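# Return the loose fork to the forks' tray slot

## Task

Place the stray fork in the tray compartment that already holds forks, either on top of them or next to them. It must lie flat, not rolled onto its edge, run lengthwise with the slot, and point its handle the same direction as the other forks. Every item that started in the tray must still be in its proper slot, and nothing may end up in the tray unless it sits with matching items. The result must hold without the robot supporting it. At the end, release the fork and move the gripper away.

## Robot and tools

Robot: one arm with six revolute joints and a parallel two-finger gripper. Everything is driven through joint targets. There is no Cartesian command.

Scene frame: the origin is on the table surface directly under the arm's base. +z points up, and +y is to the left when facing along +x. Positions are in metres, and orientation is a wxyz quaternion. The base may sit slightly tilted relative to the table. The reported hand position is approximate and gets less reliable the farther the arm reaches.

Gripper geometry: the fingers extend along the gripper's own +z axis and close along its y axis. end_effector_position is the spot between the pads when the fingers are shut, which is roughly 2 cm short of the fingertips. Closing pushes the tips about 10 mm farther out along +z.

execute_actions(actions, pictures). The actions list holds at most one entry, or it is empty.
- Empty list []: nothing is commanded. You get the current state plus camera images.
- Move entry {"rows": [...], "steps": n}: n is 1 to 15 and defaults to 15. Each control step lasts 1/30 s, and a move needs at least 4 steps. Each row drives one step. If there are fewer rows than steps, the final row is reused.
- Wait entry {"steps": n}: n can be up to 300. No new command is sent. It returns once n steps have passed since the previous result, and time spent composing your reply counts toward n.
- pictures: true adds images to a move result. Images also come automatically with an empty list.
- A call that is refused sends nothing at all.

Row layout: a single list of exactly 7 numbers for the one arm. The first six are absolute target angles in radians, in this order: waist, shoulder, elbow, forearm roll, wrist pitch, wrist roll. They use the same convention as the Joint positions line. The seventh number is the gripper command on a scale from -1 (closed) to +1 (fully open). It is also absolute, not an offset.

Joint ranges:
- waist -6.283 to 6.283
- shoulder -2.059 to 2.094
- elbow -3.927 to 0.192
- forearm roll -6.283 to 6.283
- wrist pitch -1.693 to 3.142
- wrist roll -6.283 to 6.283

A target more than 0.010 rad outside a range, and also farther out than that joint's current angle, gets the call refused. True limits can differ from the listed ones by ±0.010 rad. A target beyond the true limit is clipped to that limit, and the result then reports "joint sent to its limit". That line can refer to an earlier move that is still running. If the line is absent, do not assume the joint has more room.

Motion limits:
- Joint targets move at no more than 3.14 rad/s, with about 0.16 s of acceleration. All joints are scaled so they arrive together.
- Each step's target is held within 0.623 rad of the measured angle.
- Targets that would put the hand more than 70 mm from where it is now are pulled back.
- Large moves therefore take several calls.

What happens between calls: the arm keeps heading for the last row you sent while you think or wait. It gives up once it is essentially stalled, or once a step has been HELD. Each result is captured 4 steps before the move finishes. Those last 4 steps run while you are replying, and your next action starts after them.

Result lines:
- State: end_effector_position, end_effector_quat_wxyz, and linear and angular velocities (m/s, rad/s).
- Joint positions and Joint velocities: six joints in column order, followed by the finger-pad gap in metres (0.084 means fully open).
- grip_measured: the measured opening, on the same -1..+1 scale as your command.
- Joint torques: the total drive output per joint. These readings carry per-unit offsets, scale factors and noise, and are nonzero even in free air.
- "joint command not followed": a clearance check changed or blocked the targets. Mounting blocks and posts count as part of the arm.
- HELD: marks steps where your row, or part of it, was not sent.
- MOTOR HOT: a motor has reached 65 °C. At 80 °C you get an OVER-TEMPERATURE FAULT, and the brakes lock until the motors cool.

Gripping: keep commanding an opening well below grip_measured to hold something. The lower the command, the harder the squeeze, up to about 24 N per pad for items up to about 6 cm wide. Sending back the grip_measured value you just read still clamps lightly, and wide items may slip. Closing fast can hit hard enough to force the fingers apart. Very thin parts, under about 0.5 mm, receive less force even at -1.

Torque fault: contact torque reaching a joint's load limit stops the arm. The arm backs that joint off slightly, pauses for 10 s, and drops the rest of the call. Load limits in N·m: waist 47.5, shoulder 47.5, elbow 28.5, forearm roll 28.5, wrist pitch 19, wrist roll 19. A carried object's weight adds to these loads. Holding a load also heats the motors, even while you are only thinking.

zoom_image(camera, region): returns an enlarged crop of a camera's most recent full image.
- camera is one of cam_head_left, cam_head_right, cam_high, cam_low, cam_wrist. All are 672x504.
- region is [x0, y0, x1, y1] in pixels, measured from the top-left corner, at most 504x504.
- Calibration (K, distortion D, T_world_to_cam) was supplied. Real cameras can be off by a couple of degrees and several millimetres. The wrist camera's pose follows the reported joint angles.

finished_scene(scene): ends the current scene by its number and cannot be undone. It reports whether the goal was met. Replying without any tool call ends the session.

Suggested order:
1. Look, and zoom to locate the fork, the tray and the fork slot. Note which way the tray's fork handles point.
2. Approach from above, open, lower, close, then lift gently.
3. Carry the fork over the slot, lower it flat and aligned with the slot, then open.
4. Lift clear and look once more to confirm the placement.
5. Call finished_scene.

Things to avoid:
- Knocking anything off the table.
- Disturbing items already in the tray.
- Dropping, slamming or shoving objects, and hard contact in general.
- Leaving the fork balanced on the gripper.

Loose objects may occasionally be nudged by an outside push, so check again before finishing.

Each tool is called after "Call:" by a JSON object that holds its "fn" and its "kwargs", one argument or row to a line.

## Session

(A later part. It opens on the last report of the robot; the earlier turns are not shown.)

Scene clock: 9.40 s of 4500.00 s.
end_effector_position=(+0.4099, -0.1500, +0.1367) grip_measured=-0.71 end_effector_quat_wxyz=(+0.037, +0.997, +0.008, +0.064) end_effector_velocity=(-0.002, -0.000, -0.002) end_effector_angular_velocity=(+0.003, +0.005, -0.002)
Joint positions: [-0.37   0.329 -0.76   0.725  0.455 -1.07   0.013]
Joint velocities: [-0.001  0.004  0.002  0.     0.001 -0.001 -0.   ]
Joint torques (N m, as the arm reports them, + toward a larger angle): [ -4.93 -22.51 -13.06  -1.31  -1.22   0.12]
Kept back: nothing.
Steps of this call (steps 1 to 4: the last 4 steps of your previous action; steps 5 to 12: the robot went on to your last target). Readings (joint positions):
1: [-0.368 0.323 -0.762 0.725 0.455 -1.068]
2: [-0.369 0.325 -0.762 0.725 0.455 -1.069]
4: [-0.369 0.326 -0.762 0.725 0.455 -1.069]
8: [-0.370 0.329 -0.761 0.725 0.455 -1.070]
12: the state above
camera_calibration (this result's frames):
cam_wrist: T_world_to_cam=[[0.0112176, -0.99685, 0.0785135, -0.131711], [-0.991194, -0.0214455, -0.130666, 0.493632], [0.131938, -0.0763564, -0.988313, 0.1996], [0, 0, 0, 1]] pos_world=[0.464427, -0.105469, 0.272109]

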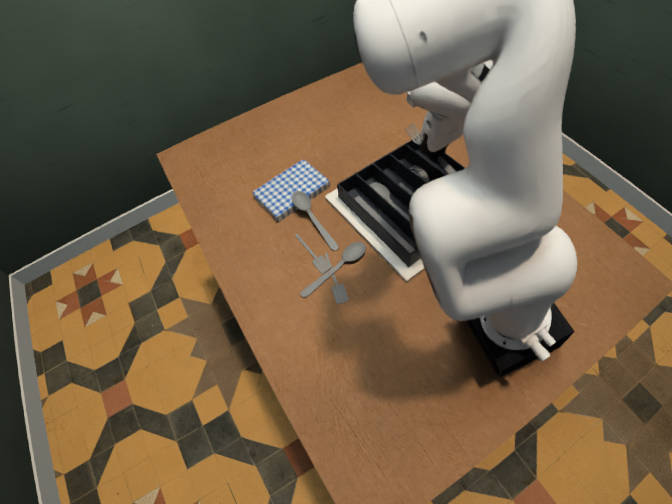

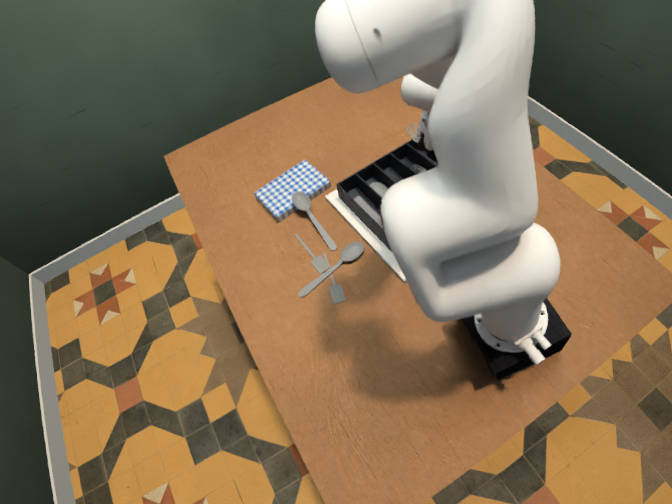

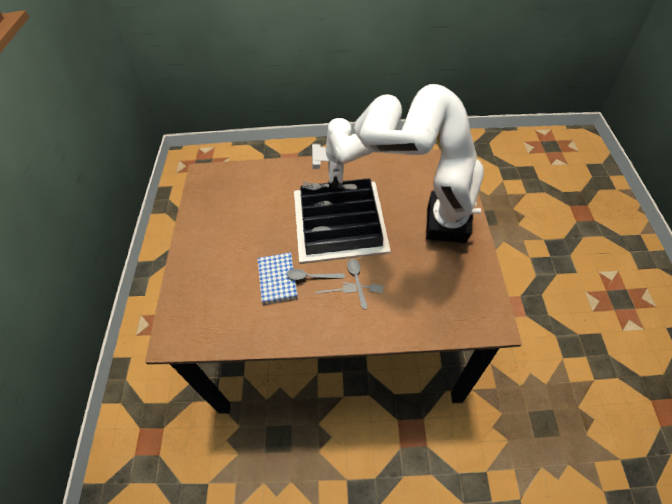

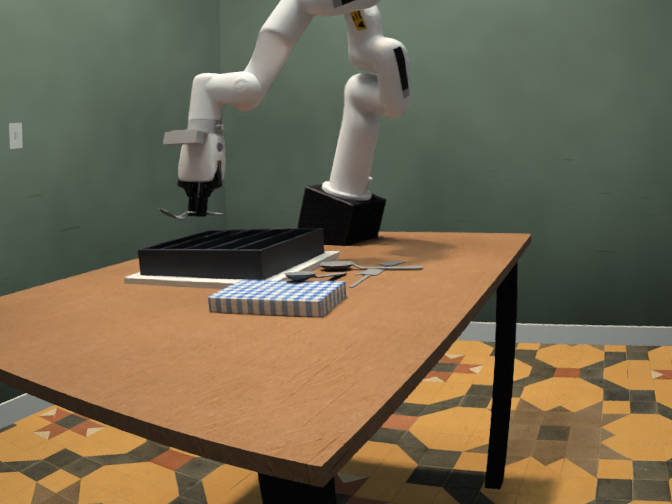

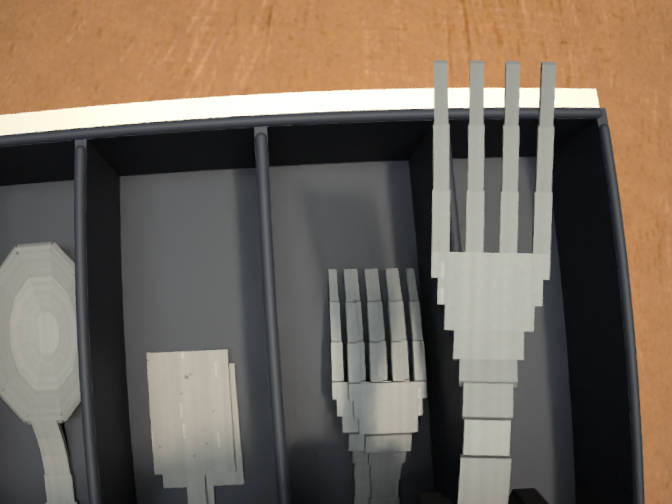

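Call:
{"fn": "execute_actions", "kwargs": {
  "actions": [
    {"rows":[[-0.337,0.33,-0.76,0.725,0.455,-1.04,-1],[-0.337,0.33,-0.76,0.725,0.455,-1.04,-1],[-0.337,0.33,-0.76,0.725,0.455,-1.04,-1],[-0.337,0.33,-0.76,0.725,0.455,-1.04,-1],[-0.337,0.33,-0.76,0.725,0.455,-1.04,-1],[-0.337,0.41,-0.745,0.725,0.455,-1.04,-1]],"steps":15}
  ]
}}

Call:
{"fn": "execute_actions", "kwargs": {
  "actions": [
    {"steps":12}
  ],
  "pictures": true
}}

Scene clock: 10.03 s of 4500.00 s.
end_effector_position=(+0.3915, -0.1378, +0.1052) grip_measured=-0.71 end_effector_quat_wxyz=(+0.022, +0.999, -0.002, +0.030) end_effector_velocity=(-0.170, +0.020, -0.173) end_effector_angular_velocity=(+0.187, +0.413, -0.147)
Joint positions: [-0.339  0.386 -0.748  0.725  0.455 -1.042  0.013]
Joint velocities: [ 0.013  0.323  0.134  0.002  0.02   0.016 -0.   ]
Joint torques (N m, as the arm reports them, + toward a larger angle): [ -4.54 -29.74 -15.89  -1.4   -1.08   0.25]
Steps of this call (steps 1 to 8: the robot went on to your last target; steps 9 to 19: the first 11 steps of this action). Readings (joint positions):
9: [-0.370 0.330 -0.760 0.725 0.455 -1.070]
10: [-0.368 0.330 -0.760 0.725 0.455 -1.067]
12: [-0.355 0.330 -0.760 0.725 0.455 -1.056]
16: [-0.341 0.342 -0.760 0.725 0.454 -1.044]
19: the state above

Scene clock: 10.43 s of 4500.00 s.
end_effector_position=(+0.3829, -0.1373, +0.0947) grip_measured=-0.71 end_effector_quat_wxyz=(+0.017, +1.000, -0.006, +0.018) end_effector_velocity=(-0.003, +0.001, -0.003) end_effector_angular_velocity=(+0.004, +0.008, -0.002)
Joint positions: [-0.337  0.409 -0.745  0.725  0.455 -1.04   0.013]
Joint velocities: [ 0.001  0.006  0.003 -0.     0.001  0.     0.   ]
Joint torques (N m, as the arm reports them, + toward a larger angle): [ -4.57 -22.19 -11.18  -1.21  -1.1    0.31]
Kept back: nothing.
Steps of this call (steps 1 to 4: the last 4 steps of your previous action; steps 5 to 12: the robot went on to your last target). Readings (joint positions):
1: [-0.338 0.394 -0.745 0.725 0.456 -1.041]
2: [-0.338 0.400 -0.744 0.725 0.456 -1.041]
4: [-0.338 0.405 -0.745 0.725 0.455 -1.040]
8: [-0.337 0.408 -0.746 0.725 0.455 -1.040]
12: the state above
camera_calibration (this result's frames):
cam_wrist: T_world_to_cam=[[-0.0112914, -0.999209, 0.0381335, -0.10331], [-0.999144, 0.00975652, -0.0401988, 0.460442], [0.039795, -0.0385547, -0.998464, 0.204075], [0, 0, 0, 1]] pos_world=[0.450761, -0.0998524, 0.22621]

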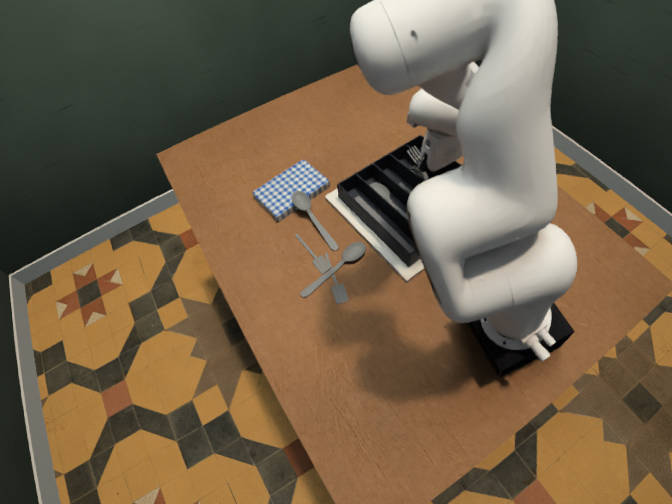

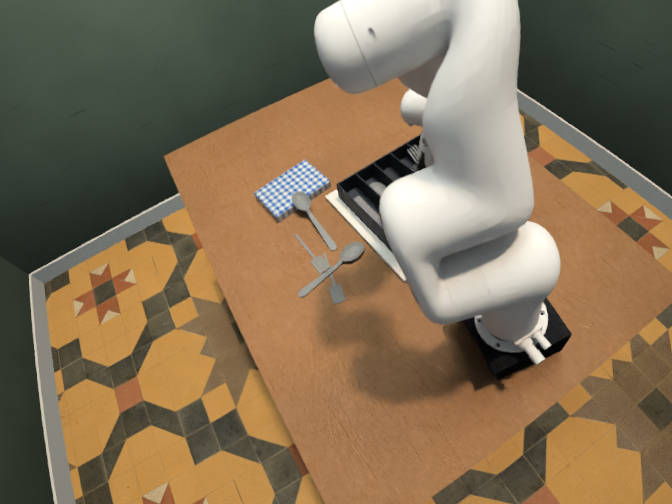

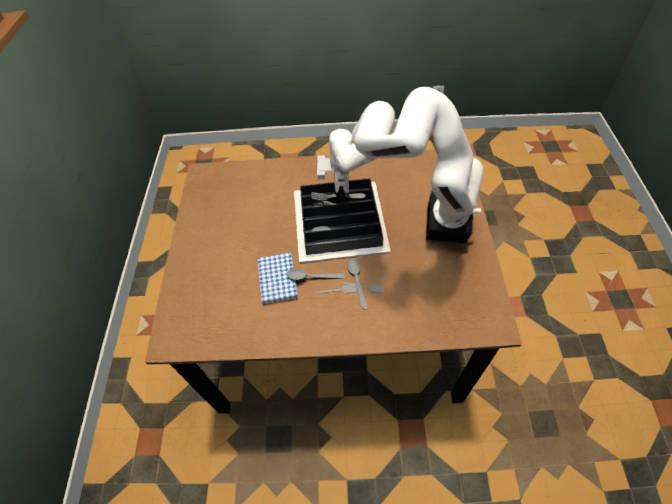

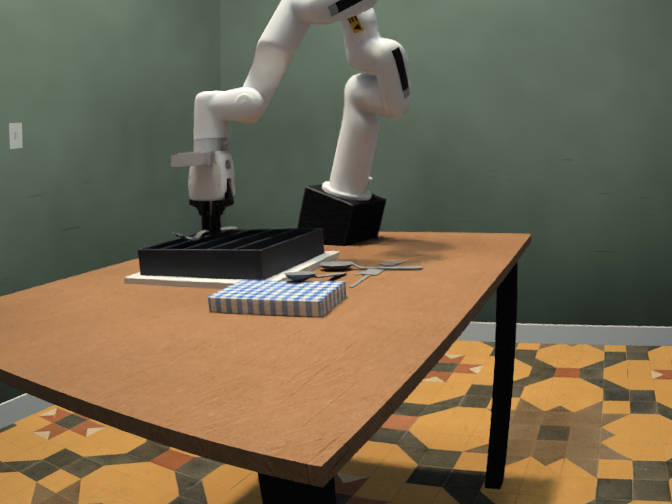

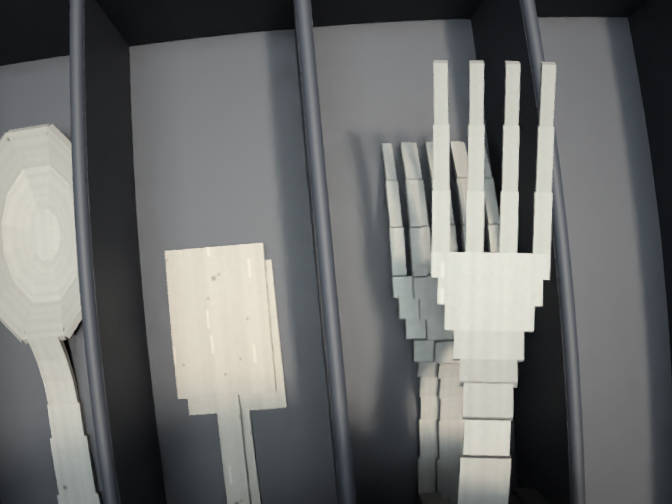

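Call:
{"fn": "execute_actions", "kwargs": {
  "actions": [
    {"rows":[[-0.327,0.41,-0.755,0.725,0.455,-1.11,-1],[-0.327,0.41,-0.755,0.725,0.455,-1.11,-1],[-0.327,0.41,-0.755,0.725,0.455,-1.11,-1],[-0.327,0.41,-0.755,0.725,0.455,-1.11,-1],[-0.327,0.455,-0.755,0.725,0.455,-1.11,-1]],"steps":15}
  ]
}}

Call:
{"fn": "execute_actions", "kwargs": {
  "actions": [
    {"steps":10}
  ],
  "pictures": true
}}

Scene clock: 11.00 s of 4500.00 s.
end_effector_position=(+0.3757, -0.1350, +0.0802) grip_measured=-0.71 end_effector_quat_wxyz=(+0.011, +1.000, +0.027, +0.003) end_effector_velocity=(-0.032, +0.002, -0.040) end_effector_angular_velocity=(+0.036, +0.091, +0.017)
Joint positions: [-0.328  0.447 -0.753  0.725  0.455 -1.106  0.013]
Joint velocities: [ 0.006  0.099  0.001  0.     0.001 -0.042  0.   ]
Joint torques (N m, as the arm reports them, + toward a larger angle): [ -5.25 -25.15 -12.28  -1.05  -1.33   0.76]
Steps of this call (steps 1 to 6: the robot went on to your last target; steps 7 to 17: the first 11 steps of this action). Readings (joint positions):
7: [-0.337 0.410 -0.745 0.725 0.455 -1.040]
8: [-0.337 0.410 -0.745 0.725 0.455 -1.044]
10: [-0.333 0.410 -0.749 0.725 0.455 -1.068]
14: [-0.328 0.429 -0.755 0.725 0.455 -1.098]
17: the state above

Scene clock: 11.33 s of 4500.00 s.
end_effector_position=(+0.3747, -0.1352, +0.0779) grip_measured=-0.71 end_effector_quat_wxyz=(+0.011, +1.000, +0.029, +0.001) end_effector_velocity=(-0.002, +0.000, -0.002) end_effector_angular_velocity=(+0.002, +0.004, +0.000)
Joint positions: [-0.327  0.454 -0.755  0.725  0.455 -1.11   0.013]
Joint velocities: [ 0.     0.004  0.001  0.     0.001 -0.002 -0.   ]
Joint torques (N m, as the arm reports them, + toward a larger angle): [ -5.18 -22.9  -10.99  -0.8   -1.15   0.32]
Kept back: nothing.
Steps of this call (steps 1 to 4: the last 4 steps of your previous action; steps 5 to 10: the robot went on to your last target). Readings (joint positions):
1: [-0.327 0.450 -0.753 0.725 0.455 -1.107]
2: [-0.327 0.451 -0.754 0.725 0.455 -1.108]
4: [-0.327 0.453 -0.755 0.725 0.455 -1.109]
8: [-0.327 0.454 -0.755 0.725 0.455 -1.110]
10: the state above
camera_calibration (this result's frames):
cam_wrist: T_world_to_cam=[[0.0580752, -0.997994, 0.02519, -0.125545], [-0.998297, -0.058197, -0.00412947, 0.439177], [0.00558717, -0.0249072, -0.999674, 0.202413], [0, 0, 0, 1]] pos_world=[0.444589, -0.0946933, 0.207323]

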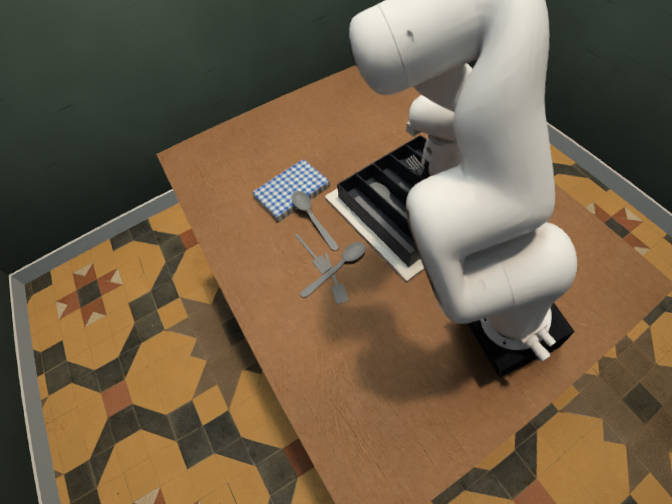

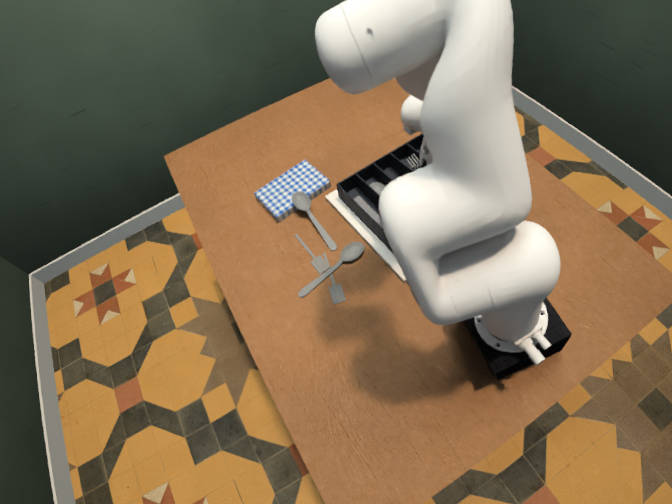

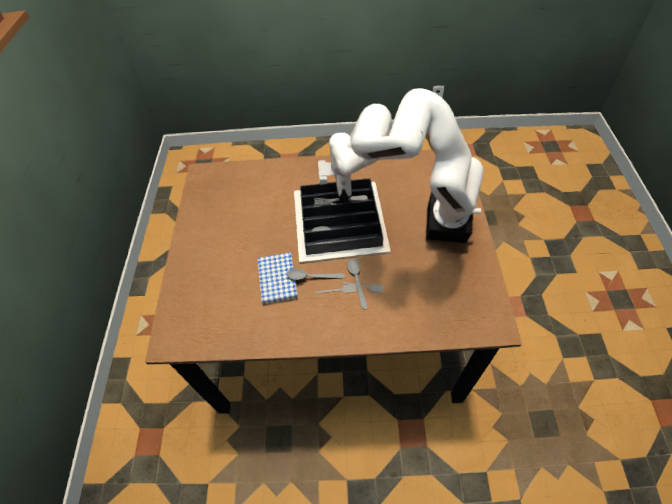

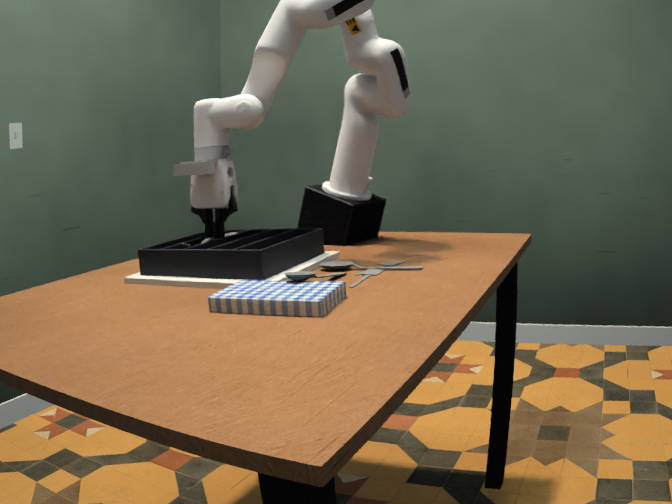

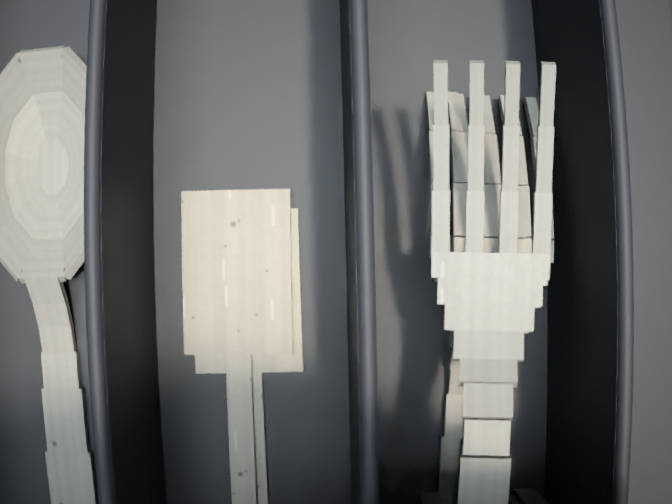

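Aligned. Release.

Call:
{"fn": "execute_actions", "kwargs": {
  "actions": [
    {"rows":[[-0.327,0.47,-0.755,0.725,0.455,-1.11,-1],[-0.327,0.47,-0.755,0.725,0.455,-1.11,-1],[-0.327,0.47,-0.755,0.725,0.455,-1.11,-1],[-0.327,0.47,-0.755,0.725,0.455,-1.11,-1],[-0.327,0.47,-0.755,0.725,0.455,-1.11,-1],[-0.327,0.47,-0.755,0.725,0.455,-1.11,-0.3]],"steps":15}
  ]
}}

Call:
{"fn": "execute_actions", "kwargs": {
  "actions": [
    {"rows":[[-0.327,0.3,-0.755,0.725,0.455,-1.11,-0.3]],"steps":15}
  ],
  "pictures": true
}}

Scene clock: 14.23 s of 4500.00 s.
end_effector_position=(+0.3702, -0.1354, +0.0725) grip_measured=-0.40 end_effector_quat_wxyz=(+0.008, +1.000, +0.026, -0.005) end_effector_velocity=(-0.000, -0.000, -0.001) end_effector_angular_velocity=(+0.002, +0.001, -0.002)
Joint positions: [-0.327  0.468 -0.755  0.725  0.455 -1.11   0.027]
Joint velocities: [-0.001  0.002 -0.001  0.     0.002  0.    -0.   ]
Joint torques (N m, as the arm reports them, + toward a larger angle): [ -4.21 -20.92  -9.78  -0.82  -0.91   0.25]
Steps of this call (steps 1 to 15: the robot went on to your last target; steps 16 to 76: nothing new was sent; steps 77 to 87: the first 11 steps of this action). Readings (joint positions):
77: [-0.327 0.455 -0.755 0.725 0.455 -1.110]
78: [-0.327 0.456 -0.755 0.725 0.455 -1.110]
80: [-0.327 0.462 -0.755 0.725 0.455 -1.110]
84: [-0.328 0.468 -0.755 0.725 0.454 -1.110]
87: the state above

Scene clock: 14.73 s of 4500.00 s.
end_effector_position=(+0.4204, -0.1328, +0.1383) grip_measured=-0.32 end_effector_quat_wxyz=(+0.039, +0.996, +0.050, +0.065) end_effector_velocity=(-0.002, +0.013, +0.028) end_effector_angular_velocity=(-0.006, -0.038, +0.014)
Joint positions: [-0.327  0.312 -0.759  0.725  0.454 -1.11   0.03 ]
Joint velocities: [-0.002 -0.114  0.063  0.001  0.014  0.    -0.   ]
Joint torques (N m, as the arm reports them, + toward a larger angle): [ -5.09 -19.37 -11.48  -1.33  -1.33   0.2 ]
Steps of this call (steps 1 to 4: the last 4 steps of your previous action; steps 5 to 15: the first 11 steps of this action). Readings (joint positions):
5: [-0.327 0.469 -0.755 0.725 0.455 -1.110]
6: [-0.327 0.466 -0.755 0.725 0.455 -1.110]
8: [-0.326 0.438 -0.747 0.725 0.458 -1.110]
12: [-0.327 0.339 -0.760 0.725 0.454 -1.110]
15: the state above
camera_calibration (this result's frames):
cam_wrist: T_world_to_cam=[[0.0960212, -0.991431, 0.0885641, -0.151104], [-0.985826, -0.10702, -0.129201, 0.490826], [0.137572, -0.0749028, -0.987656, 0.198875], [0, 0, 0, 1]] pos_world=[0.471018, -0.0823852, 0.273217]

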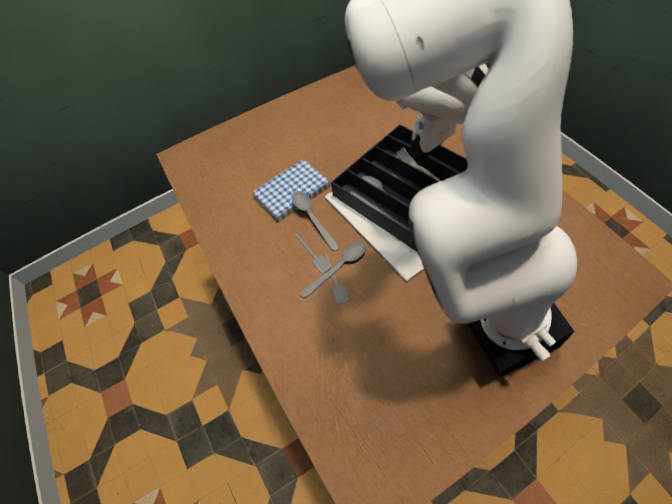

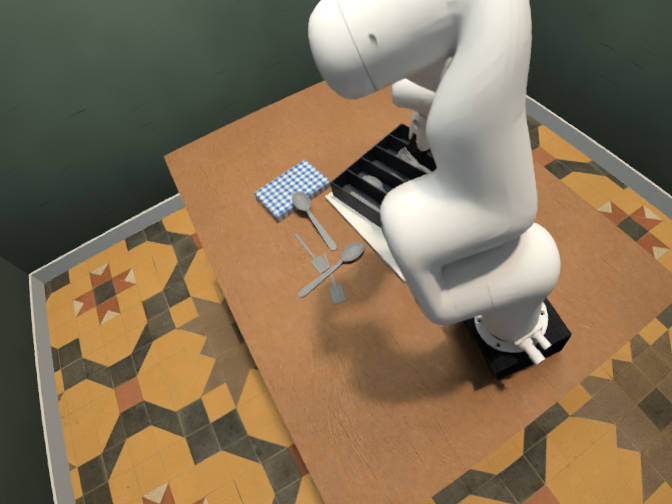

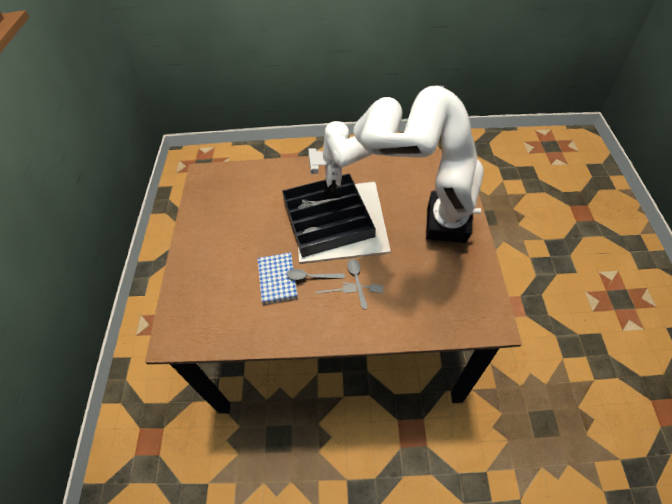

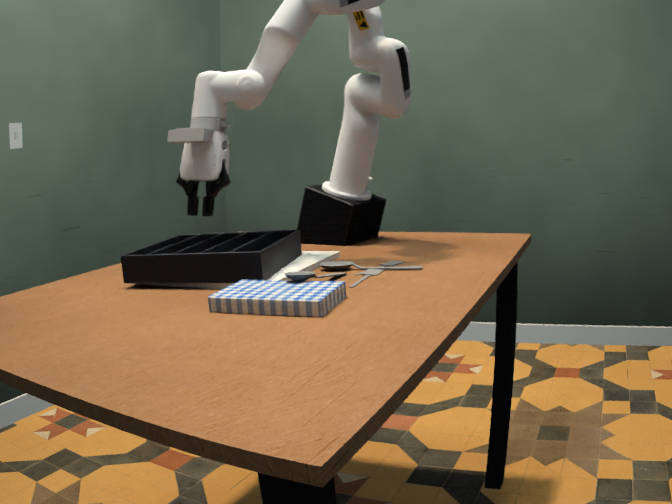

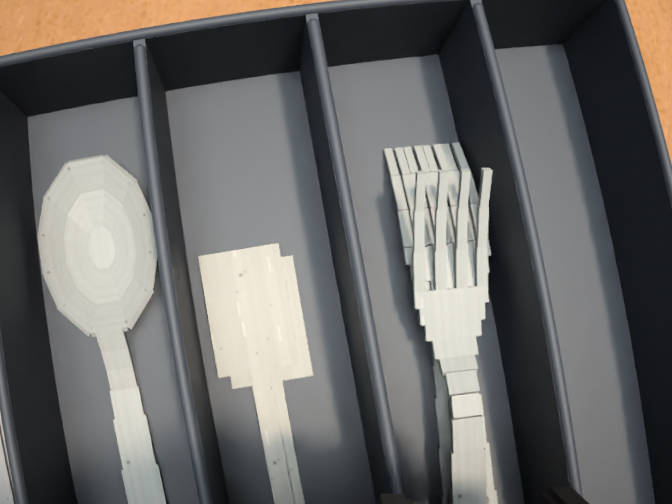

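Call:
{"fn": "execute_actions", "kwargs": {
  "actions": [
    {"rows":[[-0.5,0.1,-0.755,0.725,0.455,-1.11,-0.3]],"steps":15}
  ]
}}

Call:
{"fn": "execute_actions", "kwargs": {
  "actions": [
    {"steps":15}
  ]
}}

Call:
{"fn": "finished_scene", "kwargs": {
  "scene": 2
}}

Scene clock: 42.63 s of 4500.00 s.
end_effector_position=(+0.4363, -0.1818, +0.2387) grip_measured=-0.32 end_effector_quat_wxyz=(+0.087, +0.984, +0.008, +0.157) end_effector_velocity=(+0.011, -0.108, +0.226) end_effector_angular_velocity=(-0.207, -0.411, -0.186)
Joint positions: [-0.47   0.134 -0.756  0.725  0.454 -1.11   0.03 ]
Joint velocities: [-0.313 -0.367 -0.013  0.    -0.005  0.001  0.   ]
Joint torques (N m, as the arm reports them, + toward a larger angle): [ -1.73 -15.01 -12.87  -1.13  -1.13   0.19]
Steps of this call (steps 1 to 4: the last 4 steps of your previous action; steps 5 to 30: the robot went on to your last target; steps 31 to 90: nothing new was sent; then 24.53 s passed at rest; steps 91 to 101: the first 11 steps of this action). Readings (joint positions):
91: [-0.327 0.300 -0.755 0.725 0.455 -1.110]
92: [-0.329 0.297 -0.754 0.725 0.455 -1.110]
94: [-0.356 0.268 -0.751 0.725 0.457 -1.110]
98: [-0.427 0.184 -0.757 0.725 0.454 -1.110]
101: the state above

Scene clock: 43.13 s of 4500.00 s.
end_effector_position=(+0.4354, -0.1913, +0.2578) grip_measured=-0.32 end_effector_quat_wxyz=(+0.097, +0.980, -0.001, +0.173) end_effector_velocity=(+0.000, -0.002, +0.003) end_effector_angular_velocity=(-0.004, -0.006, -0.002)
Joint positions: [-0.499  0.101 -0.755  0.725  0.455 -1.11   0.03 ]
Joint velocities: [-0.004 -0.004 -0.001 -0.    -0.001 -0.    -0.   ]
Joint torques (N m, as the arm reports them, + toward a larger angle): [ -4.17 -19.38 -15.52  -0.94  -1.24   0.31]
Kept back: nothing.
Steps of this call (steps 1 to 4: the last 4 steps of your previous action; steps 5 to 15: the robot went on to your last target). Readings (joint positions):
1: [-0.479 0.123 -0.757 0.725 0.454 -1.110]
2: [-0.485 0.116 -0.757 0.725 0.454 -1.110]
4: [-0.492 0.109 -0.755 0.725 0.455 -1.110]
8: [-0.497 0.103 -0.754 0.725 0.455 -1.110]
15: the state above

The scene is finished: the task was done.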